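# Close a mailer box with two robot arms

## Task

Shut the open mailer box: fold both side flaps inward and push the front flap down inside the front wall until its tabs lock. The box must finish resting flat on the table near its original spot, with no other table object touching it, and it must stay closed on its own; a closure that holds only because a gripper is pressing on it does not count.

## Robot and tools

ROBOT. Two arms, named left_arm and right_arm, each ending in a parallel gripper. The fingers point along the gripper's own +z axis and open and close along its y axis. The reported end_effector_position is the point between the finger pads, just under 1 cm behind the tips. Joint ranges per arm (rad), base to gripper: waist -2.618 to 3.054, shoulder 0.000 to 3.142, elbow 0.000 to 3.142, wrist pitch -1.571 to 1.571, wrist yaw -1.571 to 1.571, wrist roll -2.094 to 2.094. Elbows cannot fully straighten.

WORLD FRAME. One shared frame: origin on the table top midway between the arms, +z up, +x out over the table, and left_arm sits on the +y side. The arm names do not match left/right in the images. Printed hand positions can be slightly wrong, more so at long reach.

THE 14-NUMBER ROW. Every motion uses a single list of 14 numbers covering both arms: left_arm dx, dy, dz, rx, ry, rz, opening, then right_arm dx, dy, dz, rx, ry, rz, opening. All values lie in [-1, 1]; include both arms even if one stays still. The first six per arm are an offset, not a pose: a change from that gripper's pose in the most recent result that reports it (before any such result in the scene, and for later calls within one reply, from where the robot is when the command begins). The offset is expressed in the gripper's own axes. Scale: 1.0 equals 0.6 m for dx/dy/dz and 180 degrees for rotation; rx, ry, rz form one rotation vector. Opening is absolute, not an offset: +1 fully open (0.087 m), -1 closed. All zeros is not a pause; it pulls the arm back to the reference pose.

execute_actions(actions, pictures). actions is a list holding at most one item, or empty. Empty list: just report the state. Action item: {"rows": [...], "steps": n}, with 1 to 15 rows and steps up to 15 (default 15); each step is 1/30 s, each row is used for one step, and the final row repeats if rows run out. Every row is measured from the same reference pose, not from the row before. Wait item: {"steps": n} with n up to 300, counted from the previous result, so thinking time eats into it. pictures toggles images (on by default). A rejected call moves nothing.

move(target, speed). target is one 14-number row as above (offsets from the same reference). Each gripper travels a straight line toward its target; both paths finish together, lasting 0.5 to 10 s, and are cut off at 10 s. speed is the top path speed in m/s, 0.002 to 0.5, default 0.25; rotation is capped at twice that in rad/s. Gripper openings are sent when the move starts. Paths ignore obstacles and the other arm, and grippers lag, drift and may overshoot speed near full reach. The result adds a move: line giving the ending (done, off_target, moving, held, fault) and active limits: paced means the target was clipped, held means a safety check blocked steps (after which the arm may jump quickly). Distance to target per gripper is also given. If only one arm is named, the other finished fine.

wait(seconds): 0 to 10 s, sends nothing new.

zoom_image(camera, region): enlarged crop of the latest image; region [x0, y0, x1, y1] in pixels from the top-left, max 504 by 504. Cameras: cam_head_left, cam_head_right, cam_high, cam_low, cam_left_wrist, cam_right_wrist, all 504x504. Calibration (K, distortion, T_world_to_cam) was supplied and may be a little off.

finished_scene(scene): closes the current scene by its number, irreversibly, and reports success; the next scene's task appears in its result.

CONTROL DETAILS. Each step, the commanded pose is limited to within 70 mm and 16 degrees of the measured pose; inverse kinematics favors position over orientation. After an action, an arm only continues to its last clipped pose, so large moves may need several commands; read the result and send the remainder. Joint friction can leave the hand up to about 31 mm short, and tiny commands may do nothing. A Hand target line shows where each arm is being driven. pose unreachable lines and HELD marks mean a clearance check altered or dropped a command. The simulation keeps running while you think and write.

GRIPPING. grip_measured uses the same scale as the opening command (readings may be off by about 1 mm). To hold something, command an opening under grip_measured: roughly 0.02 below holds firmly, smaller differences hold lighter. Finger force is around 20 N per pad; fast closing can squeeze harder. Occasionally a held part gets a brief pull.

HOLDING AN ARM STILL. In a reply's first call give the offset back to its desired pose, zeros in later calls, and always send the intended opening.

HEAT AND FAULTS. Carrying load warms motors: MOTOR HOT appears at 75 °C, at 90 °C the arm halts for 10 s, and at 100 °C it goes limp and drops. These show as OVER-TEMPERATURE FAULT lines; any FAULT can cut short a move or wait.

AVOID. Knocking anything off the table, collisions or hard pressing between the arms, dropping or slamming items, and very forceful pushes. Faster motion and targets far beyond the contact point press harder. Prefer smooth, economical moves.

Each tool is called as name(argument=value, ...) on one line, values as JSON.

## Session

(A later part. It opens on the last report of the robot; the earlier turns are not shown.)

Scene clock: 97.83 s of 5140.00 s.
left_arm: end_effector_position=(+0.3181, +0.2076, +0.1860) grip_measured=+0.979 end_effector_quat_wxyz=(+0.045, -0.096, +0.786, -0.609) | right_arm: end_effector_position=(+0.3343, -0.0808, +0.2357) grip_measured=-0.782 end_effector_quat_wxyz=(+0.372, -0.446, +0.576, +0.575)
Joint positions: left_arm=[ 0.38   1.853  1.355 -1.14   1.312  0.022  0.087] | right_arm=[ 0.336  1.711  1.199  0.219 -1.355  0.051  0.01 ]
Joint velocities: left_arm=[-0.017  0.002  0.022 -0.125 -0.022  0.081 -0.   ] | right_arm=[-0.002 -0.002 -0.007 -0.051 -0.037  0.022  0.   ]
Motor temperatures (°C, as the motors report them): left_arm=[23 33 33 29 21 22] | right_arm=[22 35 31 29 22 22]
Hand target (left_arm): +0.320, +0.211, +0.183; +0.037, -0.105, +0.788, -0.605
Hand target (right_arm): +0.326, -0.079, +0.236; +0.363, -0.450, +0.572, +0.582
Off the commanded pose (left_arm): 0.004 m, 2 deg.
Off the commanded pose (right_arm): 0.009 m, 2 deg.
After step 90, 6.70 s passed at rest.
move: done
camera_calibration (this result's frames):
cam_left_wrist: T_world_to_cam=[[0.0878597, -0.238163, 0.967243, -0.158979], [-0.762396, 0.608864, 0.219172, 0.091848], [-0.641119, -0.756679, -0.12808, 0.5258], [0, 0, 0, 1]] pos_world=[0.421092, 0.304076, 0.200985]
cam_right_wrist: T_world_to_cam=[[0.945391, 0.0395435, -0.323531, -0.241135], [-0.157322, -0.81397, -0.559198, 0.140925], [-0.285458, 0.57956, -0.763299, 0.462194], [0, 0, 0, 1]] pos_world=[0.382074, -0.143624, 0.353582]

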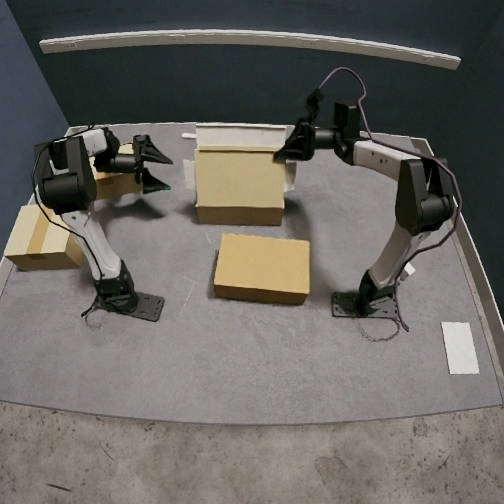

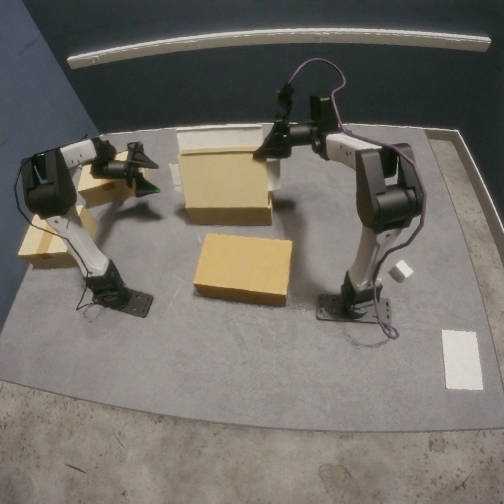

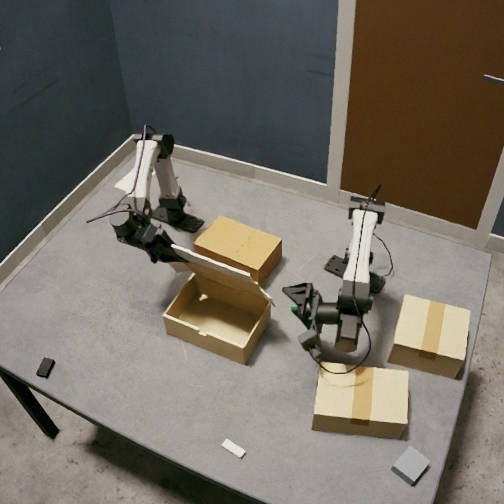

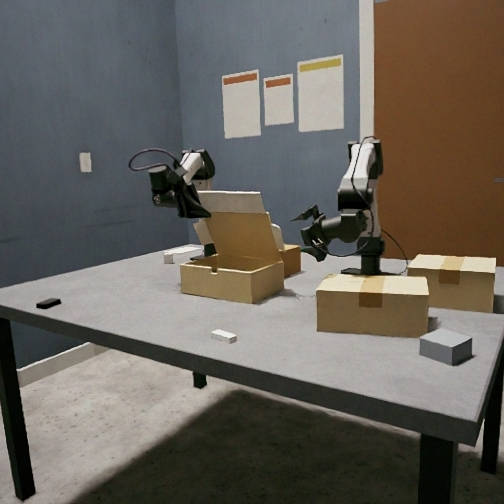

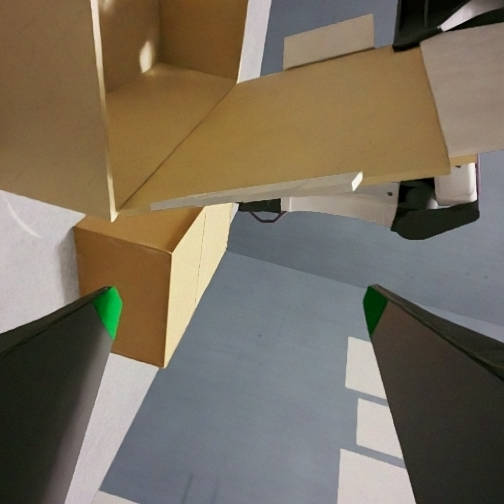

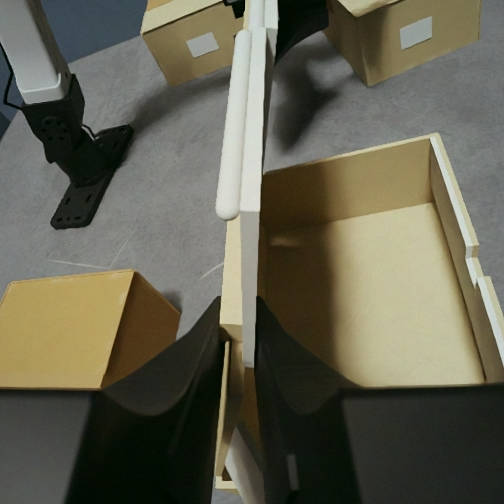

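move(target=[-0.015,-0.033,0.062,0,0,-0.055,1, 0,0.01,0,0,0,0,-1], speed=0.05)

Scene clock: 104.80 s of 5140.00 s.
left_arm: end_effector_position=(+0.3383, +0.1721, +0.2007) grip_measured=+0.979 end_effector_quat_wxyz=(-0.005, -0.157, +0.773, -0.615) | right_arm: end_effector_position=(+0.3346, -0.0808, +0.2356) grip_measured=-0.782 end_effector_quat_wxyz=(+0.373, -0.446, +0.577, +0.574)
Joint positions: left_arm=[ 0.274  1.795  1.29  -0.735  1.31  -0.551  0.087] | right_arm=[ 0.336  1.711  1.199  0.219 -1.353  0.051  0.01 ]
Joint velocities: left_arm=[ 0.017  0.007 -0.012  0.022  0.022 -0.066  0.   ] | right_arm=[-0.007 -0.012  0.007  0.022  0.022 -0.022  0.   ]
Motor temperatures (°C, as the motors report them): left_arm=[23 34 33 29 21 22] | right_arm=[22 35 31 29 22 22]
Hand target (left_arm): +0.335, +0.169, +0.196; -0.010, -0.161, +0.775, -0.611
Hand target (right_arm): +0.329, -0.081, +0.238; +0.372, -0.446, +0.576, +0.575
Off the commanded pose (left_arm): 0.007 m, 1 deg.
Off the commanded pose (right_arm): 0.006 m, 0 deg.
After step 90, 1.93 s passed at rest.
move: done
camera_calibration (this result's frames):
cam_left_wrist: T_world_to_cam=[[0.240528, -0.192289, 0.951405, -0.239728], [-0.745366, 0.591271, 0.307941, 0.105059], [-0.621752, -0.783213, -0.00110869, 0.486303], [0, 0, 0, 1]] pos_world=[0.438329, 0.272664, 0.196266]
cam_right_wrist: T_world_to_cam=[[0.945394, 0.0376109, -0.323752, -0.241561], [-0.158925, -0.814037, -0.558647, 0.141314], [-0.284557, 0.579594, -0.763609, 0.461943], [0, 0, 0, 1]] pos_world=[0.382278, -0.143619, 0.353482]

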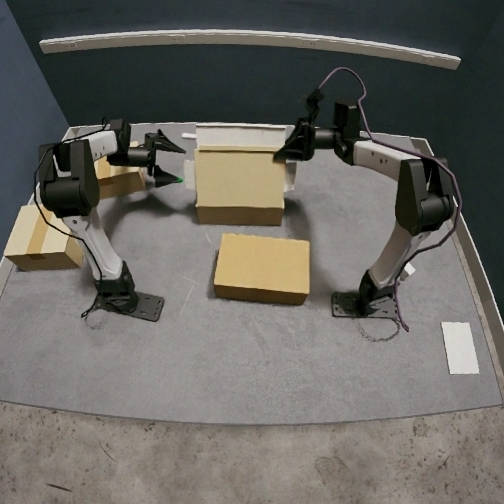

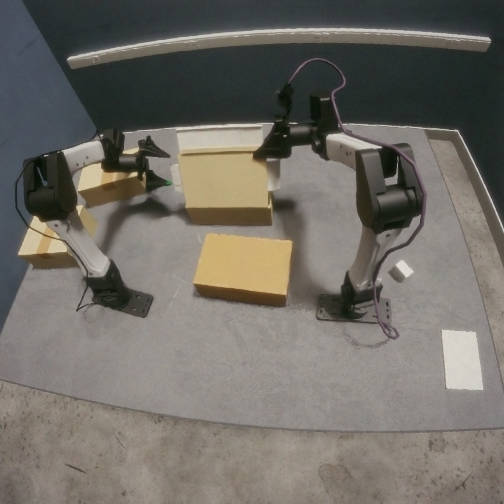

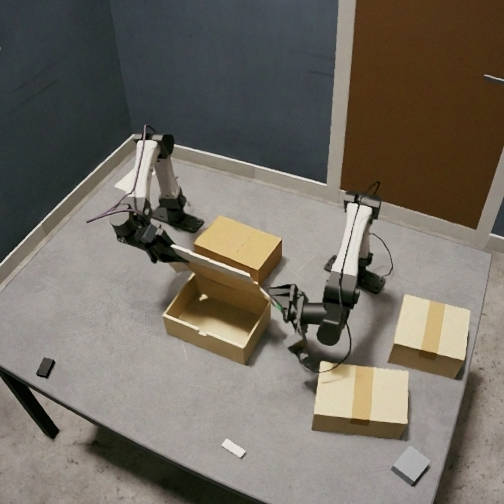

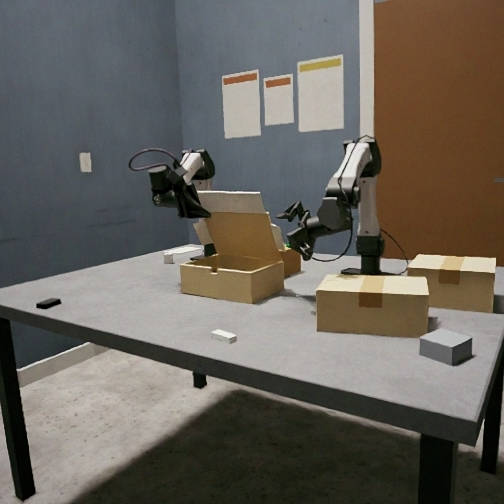

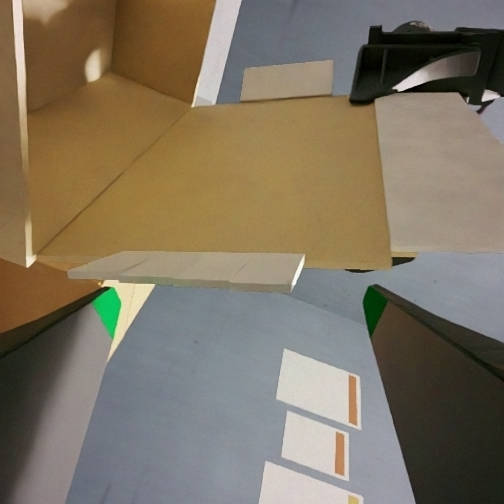

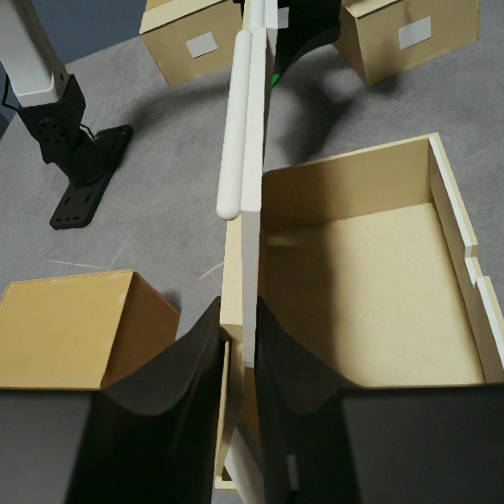

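move(target=[0.04,-0.007,0.12,0,0,0,1, 0,0.01,0.02,0,0,0,-1], speed=0.04)

Scene clock: 109.07 s of 5140.00 s.
left_arm: end_effector_position=(+0.3360, +0.1004, +0.1958) grip_measured=+0.979 end_effector_quat_wxyz=(+0.002, -0.153, +0.772, -0.616) | right_arm: end_effector_position=(+0.3278, -0.0714, +0.2360) grip_measured=-0.782 end_effector_quat_wxyz=(+0.362, -0.447, +0.576, +0.580)
Joint positions: left_arm=[ 0.065  1.698  1.059 -0.056  1.186 -1.106  0.087] | right_arm=[ 0.365  1.711  1.199  0.225 -1.344  0.072  0.01 ]
Joint velocities: left_arm=[-0.007 -0.022 -0.032  0.051 -0.007  0.037  0.   ] | right_arm=[ 0.012  0.012 -0.007 -0.022  0.022 -0.081  0.001]
Motor temperatures (°C, as the motors report them): left_arm=[23 34 33 29 21 22] | right_arm=[21 35 31 29 22 22]
Hand target (left_arm): +0.330, +0.097, +0.193; -0.008, -0.156, +0.772, -0.616
Hand target (right_arm): +0.328, -0.069, +0.237; +0.372, -0.446, +0.577, +0.574
Off the commanded pose (left_arm): 0.008 m, 1 deg.
Off the commanded pose (right_arm): 0.002 m, 1 deg.
move: done
camera_calibration (this result's frames):
cam_left_wrist: T_world_to_cam=[[0.226523, -0.191099, 0.955075, -0.244493], [-0.751424, 0.589603, 0.296194, 0.151762], [-0.619717, -0.784761, -0.0100373, 0.429839], [0, 0, 0, 1]] pos_world=[0.4358, 0.201119, 0.192873]
cam_right_wrist: T_world_to_cam=[[0.939639, 0.0533944, -0.337975, -0.228987], [-0.152761, -0.818383, -0.553998, 0.144617], [-0.306173, 0.572188, -0.760828, 0.46077], [0, 0, 0, 1]] pos_world=[0.378332, -0.133068, 0.353292]

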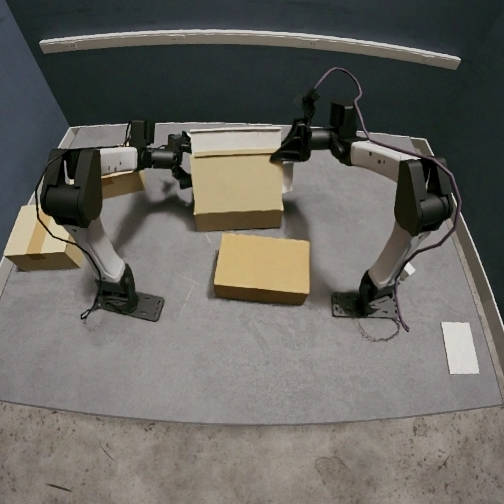

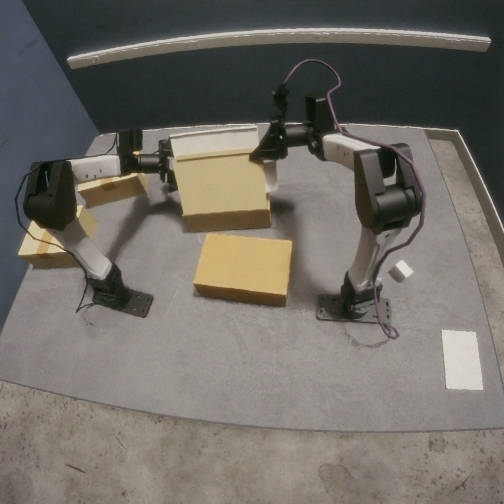

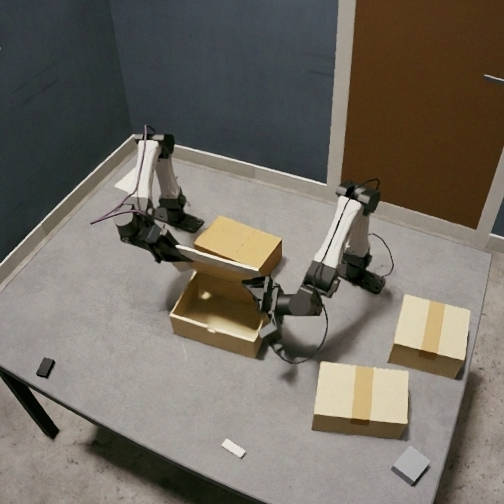

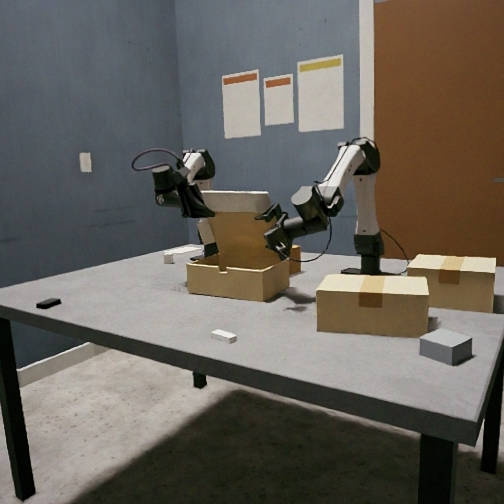

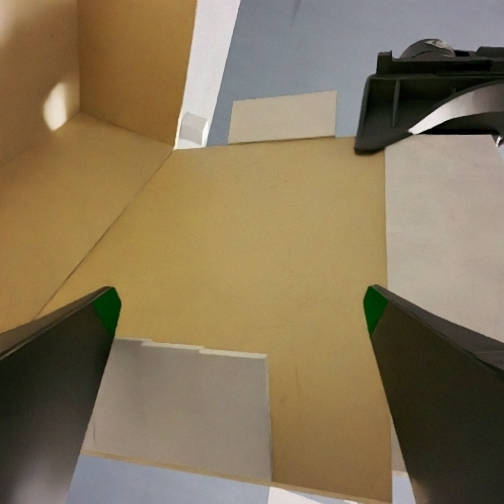

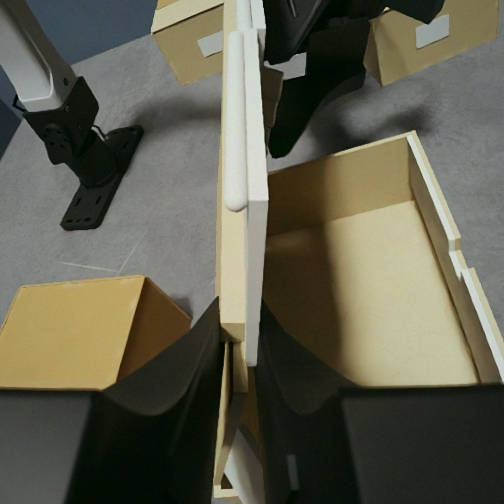

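move(target=[-0.03,0.02,-0.15,0,0,0,1, 0,0,0,0,0,0,-1], speed=0.08)

move(target=[0.025,-0.05,0,0,0,0.5,0.3, 0,0,0,0,0,0,-1], speed=0.3)

Scene clock: 115.17 s of 5140.00 s.
left_arm: end_effector_position=(+0.3317, +0.1914, +0.2049) grip_measured=+0.979 end_effector_quat_wxyz=(+0.015, -0.148, +0.773, -0.617) | right_arm: end_effector_position=(+0.3274, -0.0714, +0.2361) grip_measured=-0.782 end_effector_quat_wxyz=(+0.362, -0.447, +0.576, +0.581)
Joint positions: left_arm=[ 0.333  1.797  1.325 -0.906  1.325 -0.364  0.087] | right_arm=[ 0.365  1.711  1.199  0.225 -1.346  0.073  0.01 ]
Joint velocities: left_arm=[-0.007 -0.002 -0.007 -0.081  0.007  0.066 -0.   ] | right_arm=[-0.007  0.002 -0.002  0.051 -0.022 -0.022  0.   ]
Motor temperatures (°C, as the motors report them): left_arm=[23 35 33 29 21 22] | right_arm=[21 35 31 29 22 22]
Hand target (left_arm): +0.333, +0.193, +0.202; +0.006, -0.156, +0.773, -0.615
Hand target (right_arm): +0.328, -0.071, +0.236; +0.362, -0.447, +0.576, +0.580
Off the commanded pose (left_arm): 0.003 m, 2 deg.
Off the commanded pose (right_arm): 0.000 m, 0 deg.
After step 90, 1.17 s passed at rest.
move: done
camera_calibration (this result's frames):
cam_left_wrist: T_world_to_cam=[[0.202001, -0.193428, 0.960094, -0.227252], [-0.763899, 0.582363, 0.27805, 0.101418], [-0.612906, -0.789581, -0.030121, 0.501554], [0, 0, 0, 1]] pos_world=[0.430784, 0.292999, 0.205092]
cam_right_wrist: T_world_to_cam=[[0.939447, 0.0556695, -0.338144, -0.228317], [-0.151107, -0.818326, -0.554535, 0.144208], [-0.307582, 0.572051, -0.760362, 0.461132], [0, 0, 0, 1]] pos_world=[0.378119, -0.133072, 0.353391]

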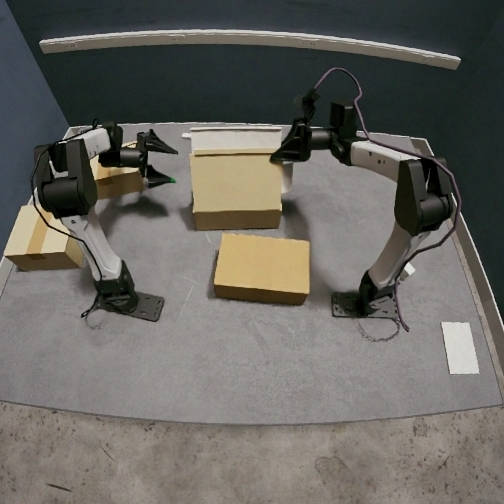

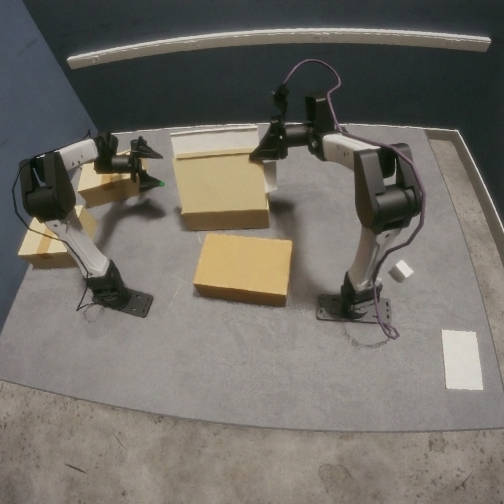

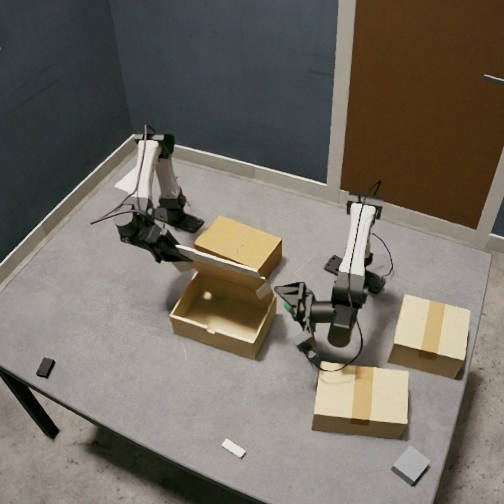

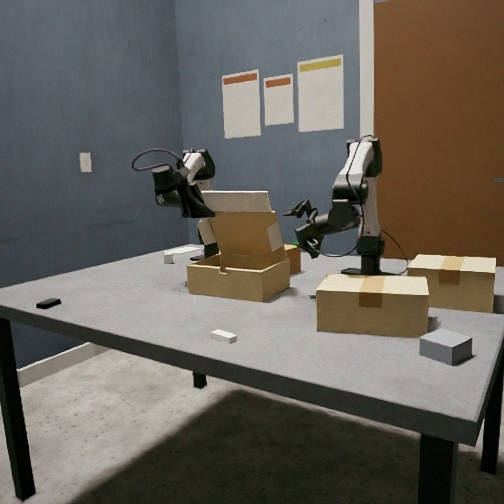

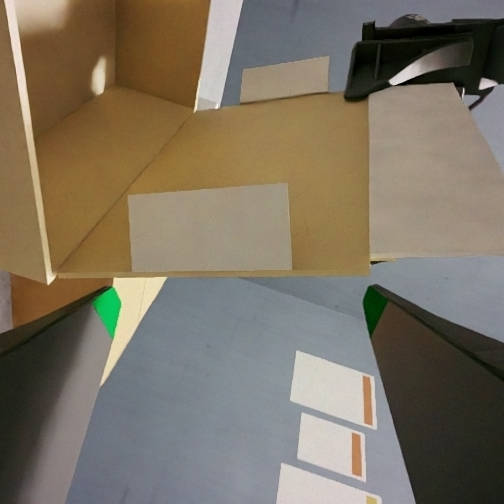

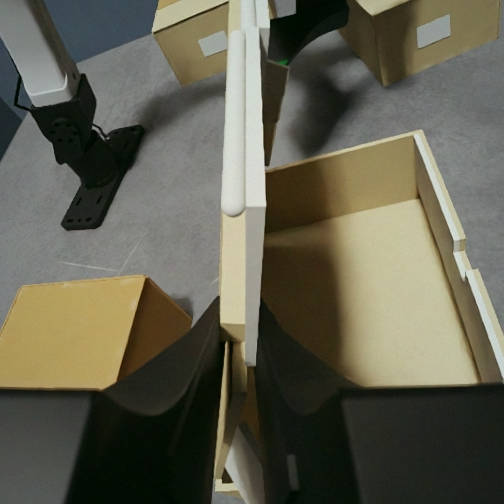

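Scene clock: 118.47 s of 5140.00 s.
left_arm: end_effector_position=(+0.3280, +0.1834, +0.2423) grip_measured=+0.300 end_effector_quat_wxyz=(+0.456, +0.443, +0.646, -0.423) | right_arm: end_effector_position=(+0.3274, -0.0714, +0.2361) grip_measured=-0.782 end_effector_quat_wxyz=(+0.362, -0.447, +0.576, +0.581)
Joint positions: left_arm=[ 0.268  1.542  1.343 -0.89   1.313  0.928  0.057] | right_arm=[ 0.365  1.711  1.199  0.225 -1.346  0.073  0.01 ]
Joint velocities: left_arm=[-0.002 -0.007  0.002  0.081 -0.066 -0.007 -0.   ] | right_arm=[ 0.002 -0.002  0.007  0.022 -0.007  0.037  0.001]
Motor temperatures (°C, as the motors report them): left_arm=[23 35 33 29 21 22] | right_arm=[21 35 32 29 22 22]
Hand target (left_arm): +0.325, +0.181, +0.238; +0.446, +0.442, +0.650, -0.427
Hand target (right_arm): +0.327, -0.071, +0.236; +0.362, -0.447, +0.576, +0.581
Off the commanded pose (left_arm): 0.008 m, 1 deg.
Off the commanded pose (right_arm): 0.000 m, 0 deg.
move: done
camera_calibration (this result's frames):
cam_left_wrist: T_world_to_cam=[[-0.96, -0.244364, 0.1367, 0.326063], [-0.27978, 0.856552, -0.433637, 0.0561842], [-0.0111252, -0.454537, -0.890658, 0.443715], [0, 0, 0, 1]] pos_world=[0.333676, 0.233238, 0.374989]
cam_right_wrist: T_world_to_cam=[[0.939447, 0.0556695, -0.338144, -0.228317], [-0.151107, -0.818326, -0.554535, 0.144208], [-0.307582, 0.572051, -0.760362, 0.461132], [0, 0, 0, 1]] pos_world=[0.378119, -0.133072, 0.353391]

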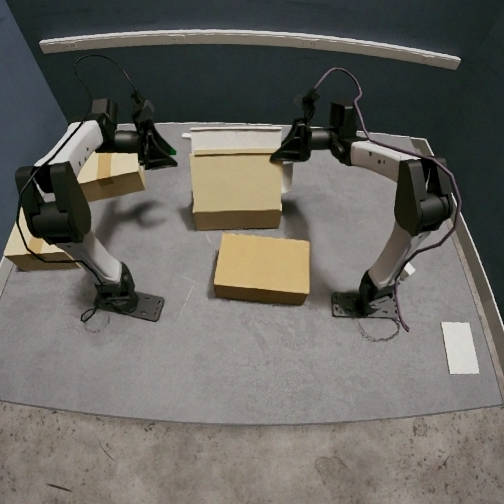

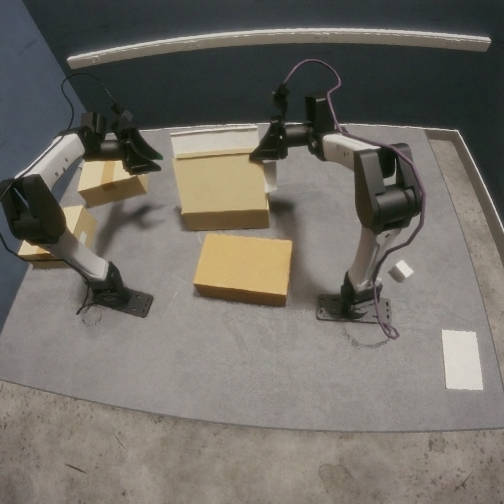

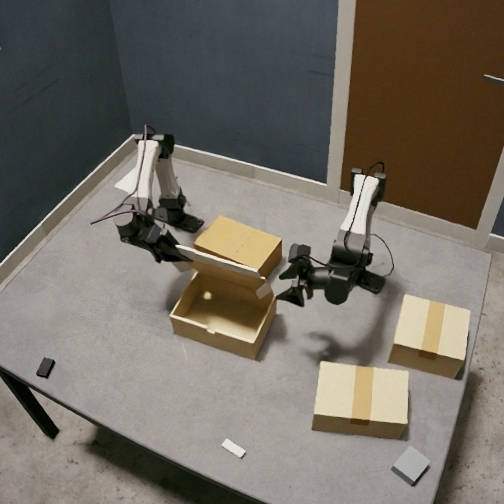

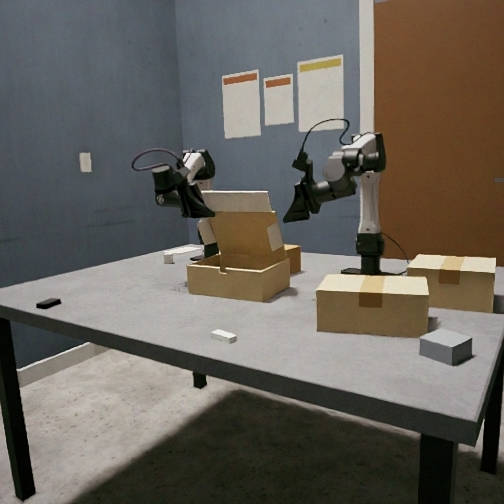

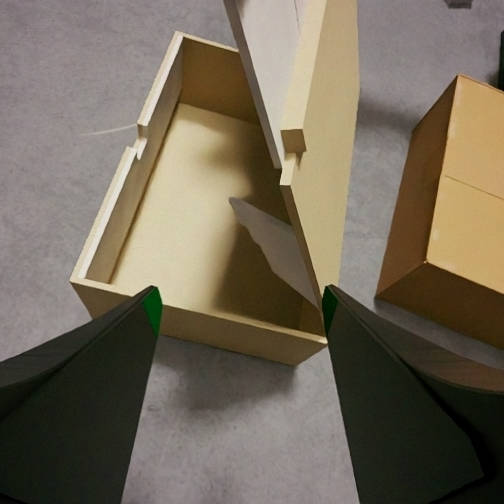

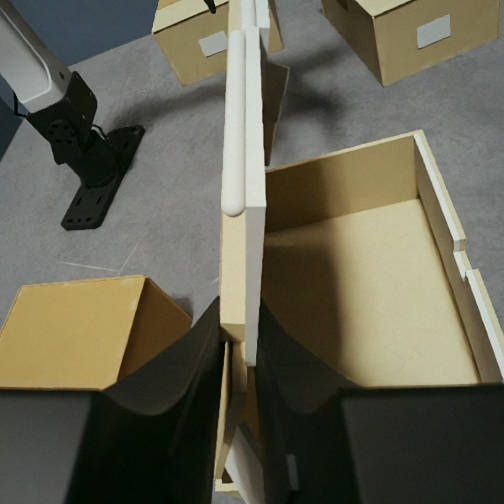

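move(target=[0.005,-0.05,0.11,0.071,0,-0.05,0.3, 0,0,0,0,0,0,-1], speed=0.06)

Scene clock: 123.90 s of 5140.00 s.
left_arm: end_effector_position=(+0.3122, +0.1169, +0.2351) grip_measured=+0.300 end_effector_quat_wxyz=(+0.378, +0.440, +0.624, -0.524) | right_arm: end_effector_position=(+0.3274, -0.0714, +0.2361) grip_measured=-0.782 end_effector_quat_wxyz=(+0.362, -0.447, +0.576, +0.581)
Joint positions: left_arm=[ 0.078  1.625  1.343 -0.751  1.377  0.693  0.057] | right_arm=[ 0.365  1.711  1.199  0.225 -1.346  0.073  0.01 ]
Joint velocities: left_arm=[-0.002  0.007 -0.007  0.037 -0.037 -0.037  0.   ] | right_arm=[-0.007 -0.012 -0.012 -0.051 -0.066 -0.007 -0.001]
Motor temperatures (°C, as the motors report them): left_arm=[23 35 33 29 22 22] | right_arm=[21 35 32 29 22 22]
Hand target (left_arm): +0.313, +0.114, +0.229; +0.370, +0.437, +0.625, -0.530
Hand target (right_arm): +0.327, -0.071, +0.236; +0.362, -0.447, +0.576, +0.581
Off the commanded pose (left_arm): 0.007 m, 1 deg.
Off the commanded pose (right_arm): 0.000 m, 0 deg.
move: done
camera_calibration (this result's frames):
cam_left_wrist: T_world_to_cam=[[-0.947313, -0.0588307, 0.314862, 0.228104], [-0.207091, 0.8624, -0.46193, 0.0889497], [-0.244361, -0.502797, -0.829146, 0.470882], [0, 0, 0, 1]] pos_world=[0.349571, 0.173467, 0.359697]
cam_right_wrist: T_world_to_cam=[[0.939447, 0.0556695, -0.338144, -0.228317], [-0.151107, -0.818326, -0.554535, 0.144208], [-0.307582, 0.572051, -0.760362, 0.461132], [0, 0, 0, 1]] pos_world=[0.378119, -0.133072, 0.353391]

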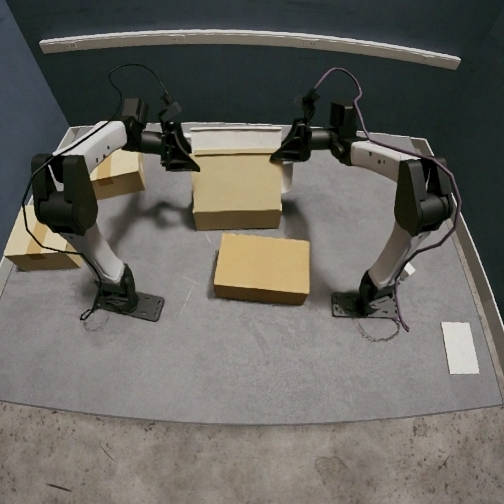

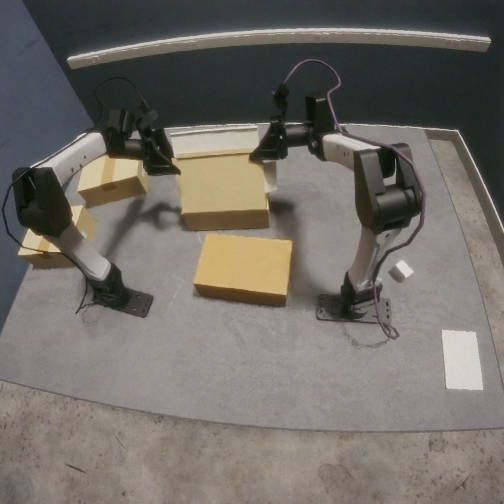

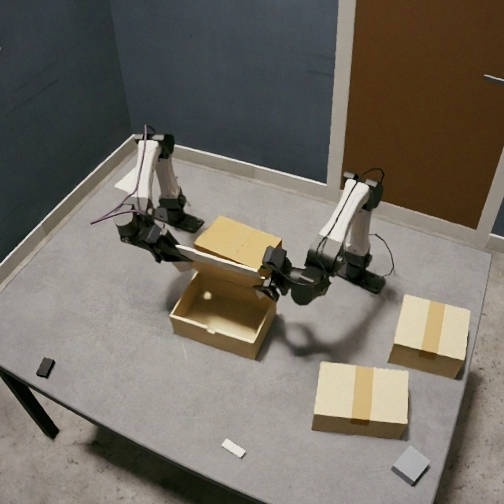

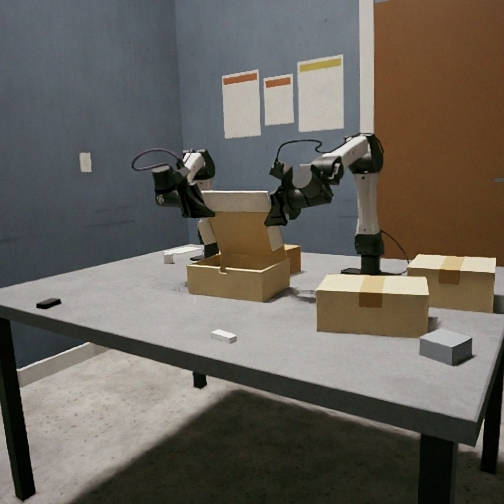

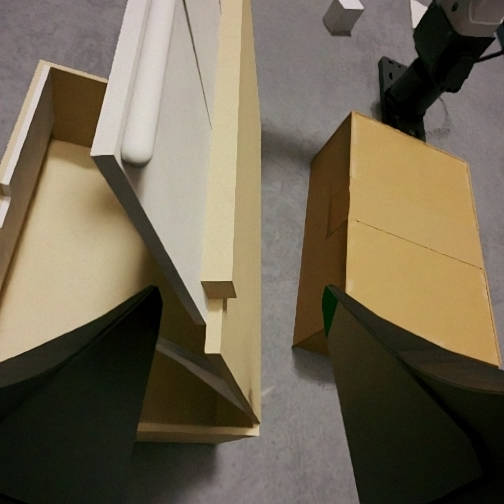

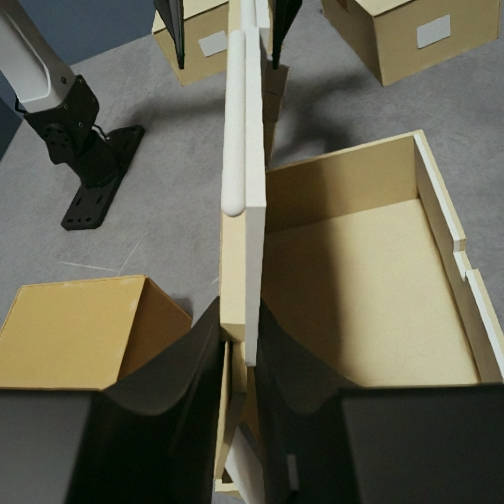

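move(target=[0.025,0.02,0.02,0,0,0,0.3, 0,0,0,0,0,0,-1], speed=0.04)

move(target=[0,0,0,0,0,0,-1, 0,0,0,0,0,0,0.3], speed=0.04)

move(target=[0,0,0,0,0,0,-1, 0,0,-0.17,0,0,0,1], speed=0.1)

Scene clock: 127.20 s of 5140.00 s.
left_arm: end_effector_position=(+0.3197, +0.1109, +0.2274) grip_measured=+0.300 end_effector_quat_wxyz=(+0.390, +0.446, +0.616, -0.520) | right_arm: end_effector_position=(+0.3274, -0.0714, +0.2361) grip_measured=-0.782 end_effector_quat_wxyz=(+0.362, -0.447, +0.576, +0.581)
Joint positions: left_arm=[ 0.064  1.625  1.289 -0.586  1.374  0.611  0.057] | right_arm=[ 0.365  1.711  1.199  0.225 -1.346  0.073  0.01 ]
Joint velocities: left_arm=[-0.002  0.022 -0.037  0.168 -0.125 -0.007  0.   ] | right_arm=[ 0.007 -0.017  0.017  0.066 -0.081 -0.007 -0.   ]
Motor temperatures (°C, as the motors report them): left_arm=[23 35 33 29 22 22] | right_arm=[21 35 32 29 22 22]
Hand target (left_arm): +0.318, +0.109, +0.215; +0.377, +0.440, +0.624, -0.524
Hand target (right_arm): +0.327, -0.071, +0.236; +0.362, -0.447, +0.576, +0.581
Off the commanded pose (left_arm): 0.013 m, 2 deg.
Off the commanded pose (right_arm): 0.000 m, 0 deg.
move: off_target (left_arm)
camera_calibration (this result's frames):
cam_left_wrist: T_world_to_cam=[[-0.95659, -0.0560109, 0.286005, 0.246487], [-0.192669, 0.857853, -0.476411, 0.0912825], [-0.218666, -0.510834, -0.831405, 0.456578], [0, 0, 0, 1]] pos_world=[0.353212, 0.168735, 0.352593]
cam_right_wrist: T_world_to_cam=[[0.939447, 0.0556695, -0.338144, -0.228317], [-0.151107, -0.818326, -0.554535, 0.144208], [-0.307582, 0.572051, -0.760362, 0.461132], [0, 0, 0, 1]] pos_world=[0.378119, -0.133072, 0.353391]

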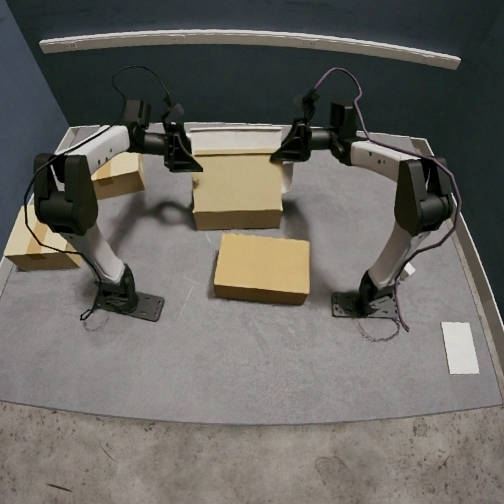

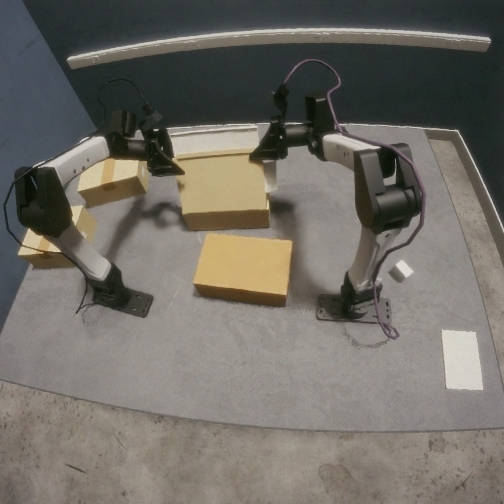

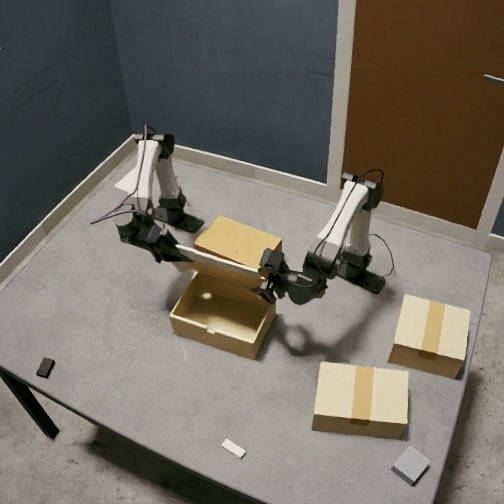

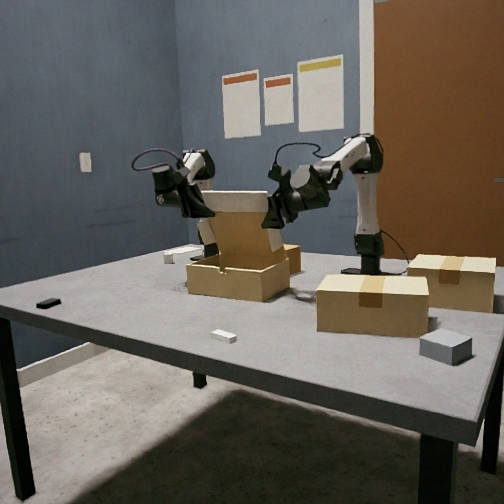

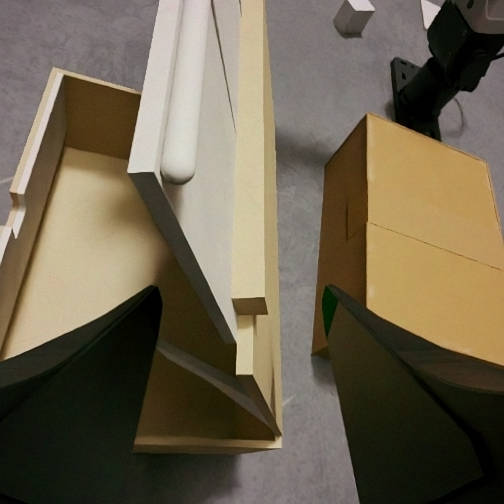

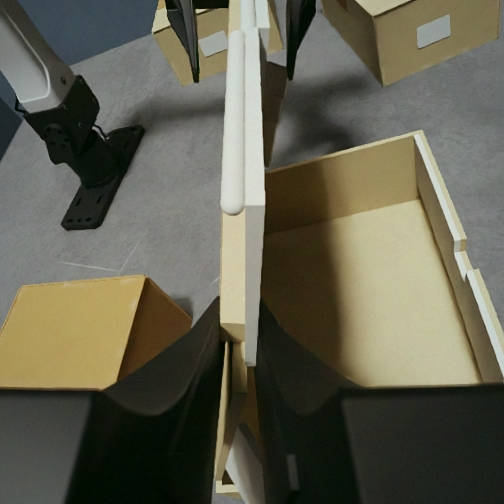

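Scene clock: 127.70 s of 5140.00 s.
left_arm: end_effector_position=(+0.3140, +0.1096, +0.2336) grip_measured=-0.932 end_effector_quat_wxyz=(+0.384, +0.441, +0.609, -0.535) | right_arm: end_effector_position=(+0.3274, -0.0714, +0.2361) grip_measured=+0.300 end_effector_quat_wxyz=(+0.362, -0.447, +0.576, +0.581)
Joint positions: left_arm=[ 0.063  1.618  1.289 -0.593  1.405  0.594  0.003] | right_arm=[ 0.365  1.711  1.199  0.225 -1.346  0.073  0.057]
Joint velocities: left_arm=[ 0.012  0.007  0.007 -0.007 -0.022  0.037 -0.   ] | right_arm=[-0.007 -0.012  0.002 -0.037  0.081 -0.037  0.001]
Motor temperatures (°C, as the motors report them): left_arm=[22 35 33 29 22 22] | right_arm=[21 35 32 29 22 22]
Hand target (left_arm): +0.320, +0.111, +0.228; +0.390, +0.446, +0.615, -0.520
Hand target (right_arm): +0.327, -0.071, +0.236; +0.362, -0.447, +0.576, +0.581
Off the commanded pose (left_arm): 0.009 m, 2 deg.
Off the commanded pose (right_arm): 0.000 m, 0 deg.
move: done
camera_calibration (this result's frames):
cam_left_wrist: T_world_to_cam=[[-0.951308, -0.0329648, 0.306475, 0.230169], [-0.188408, 0.849098, -0.493493, 0.0978684], [-0.24396, -0.527206, -0.813964, 0.465419], [0, 0, 0, 1]] pos_world=[0.350944, 0.169859, 0.356591]
cam_right_wrist: T_world_to_cam=[[0.939447, 0.0556695, -0.338144, -0.228317], [-0.151107, -0.818326, -0.554535, 0.144208], [-0.307582, 0.572051, -0.760362, 0.461132], [0, 0, 0, 1]] pos_world=[0.378119, -0.133072, 0.353391]

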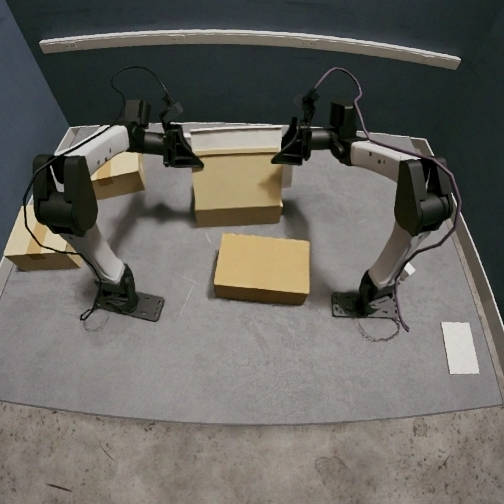

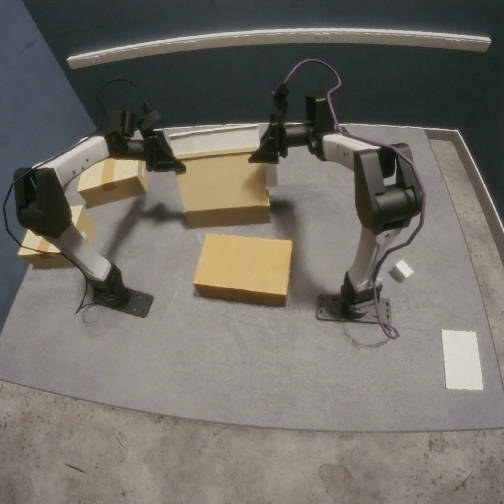

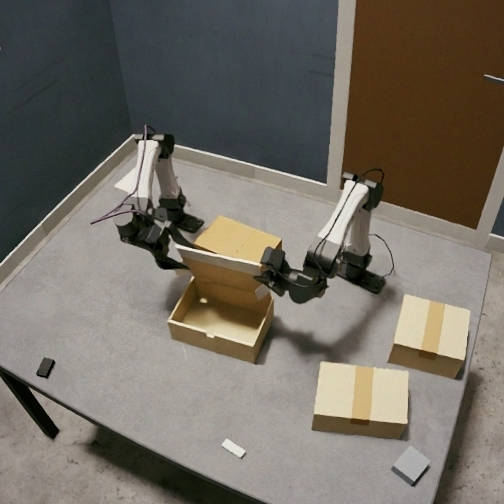

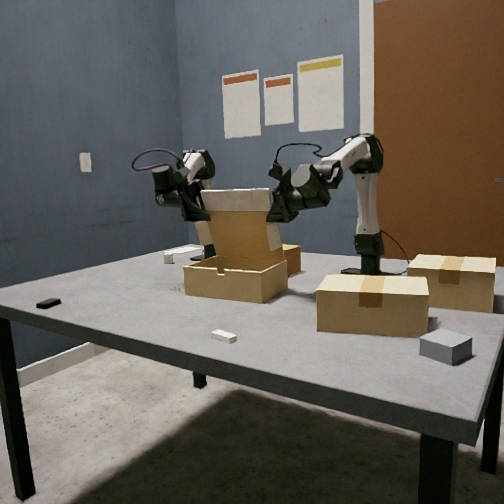

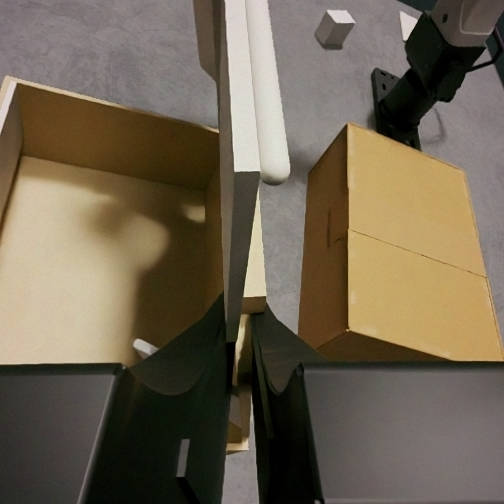

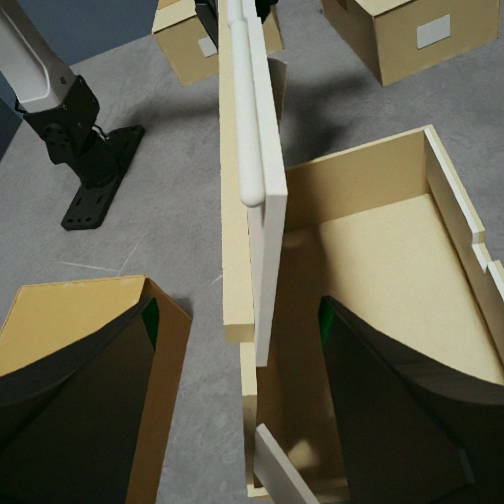

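Scene clock: 129.10 s of 5140.00 s.
left_arm: end_effector_position=(+0.3137, +0.1095, +0.2339) grip_measured=-0.932 end_effector_quat_wxyz=(+0.384, +0.441, +0.609, -0.536) | right_arm: end_effector_position=(+0.3425, -0.1698, +0.2379) grip_measured=+1.000 end_effector_quat_wxyz=(+0.391, -0.413, +0.574, +0.589)
Joint positions: left_arm=[ 0.063  1.618  1.289 -0.593  1.407  0.594  0.003] | right_arm=[ 0.083  1.679  1.199 -0.075 -1.569 -0.193  0.087]
Joint velocities: left_arm=[-0.017  0.002  0.012 -0.022  0.007  0.066 -0.001] | right_arm=[-0.007  0.012  0.002 -0.037  0.007 -0.022  0.   ]
Motor temperatures (°C, as the motors report them): left_arm=[22 35 33 29 22 22] | right_arm=[21 35 32 29 22 22]
Hand target (left_arm): +0.314, +0.110, +0.234; +0.384, +0.441, +0.609, -0.535
Hand target (right_arm): +0.337, -0.171, +0.243; +0.394, -0.416, +0.570, +0.589
Off the commanded pose (left_arm): 0.000 m, 0 deg.
Off the commanded pose (right_arm): 0.007 m, 5 deg.
joint sent to its limit (right arm) — the command would take joint 5 (wrist yaw) past its lower limit, so that joint was sent only as far as its limit.
move: off_target (right_arm)
camera_calibration (this result's frames):
cam_left_wrist: T_world_to_cam=[[-0.951179, -0.0314528, 0.307034, 0.22954], [-0.187737, 0.848559, -0.494673, 0.0981478], [-0.244978, -0.528164, -0.813036, 0.465745], [0, 0, 0, 1]] pos_world=[0.350857, 0.169925, 0.356742]
cam_right_wrist: T_world_to_cam=[[0.937409, 0.0140005, -0.347948, -0.240431], [-0.211681, -0.77048, -0.601292, 0.10697], [-0.276506, 0.63731, -0.719291, 0.514125], [0, 0, 0, 1]] pos_world=[0.390184, -0.241873, 0.350468]

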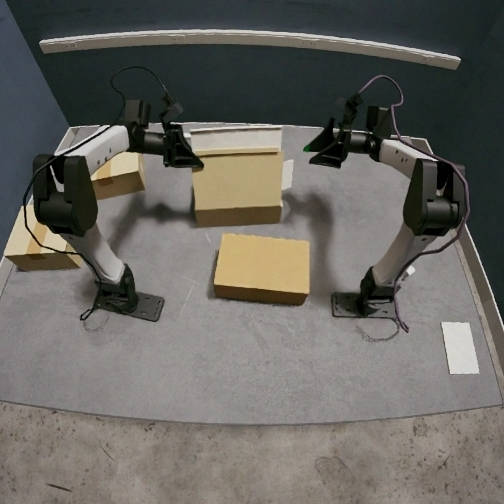

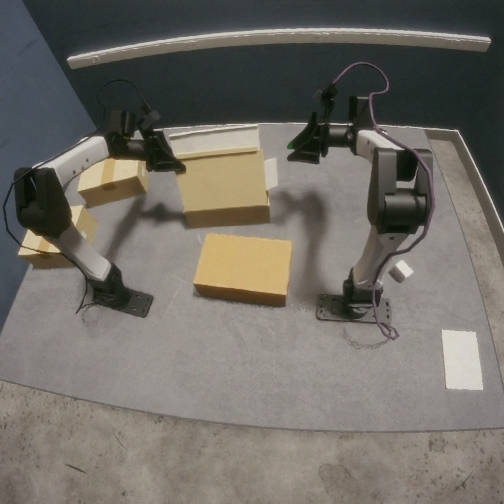

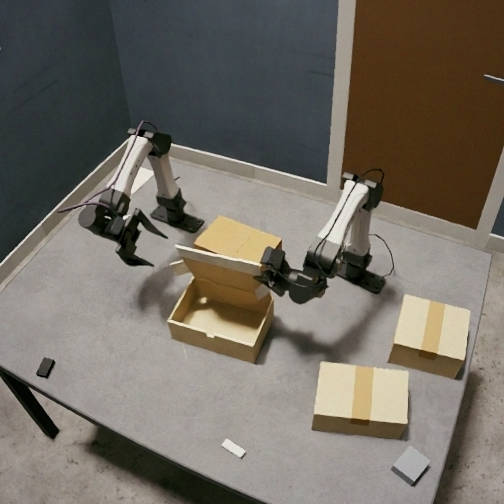

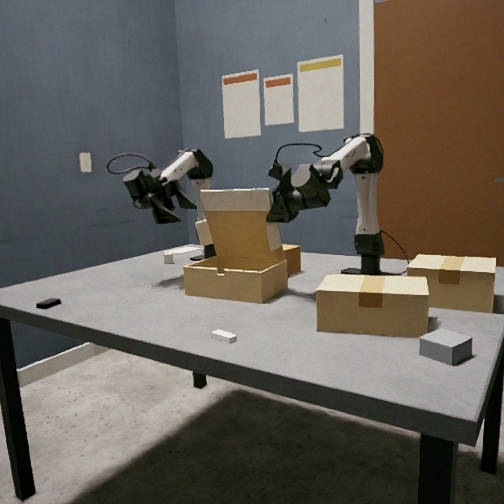

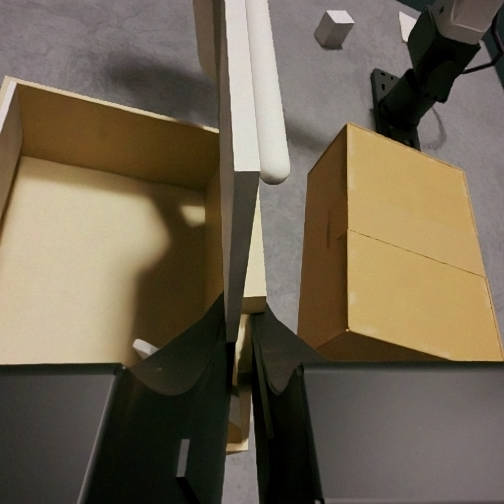

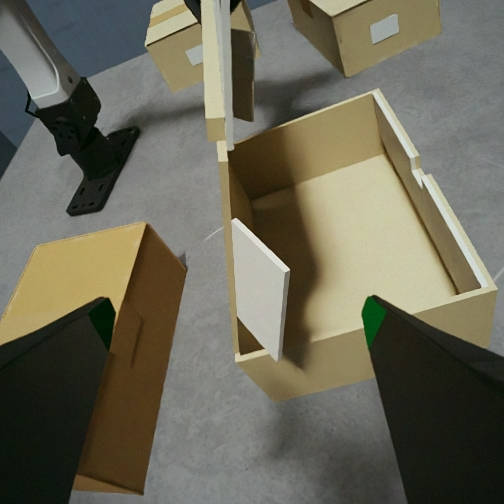

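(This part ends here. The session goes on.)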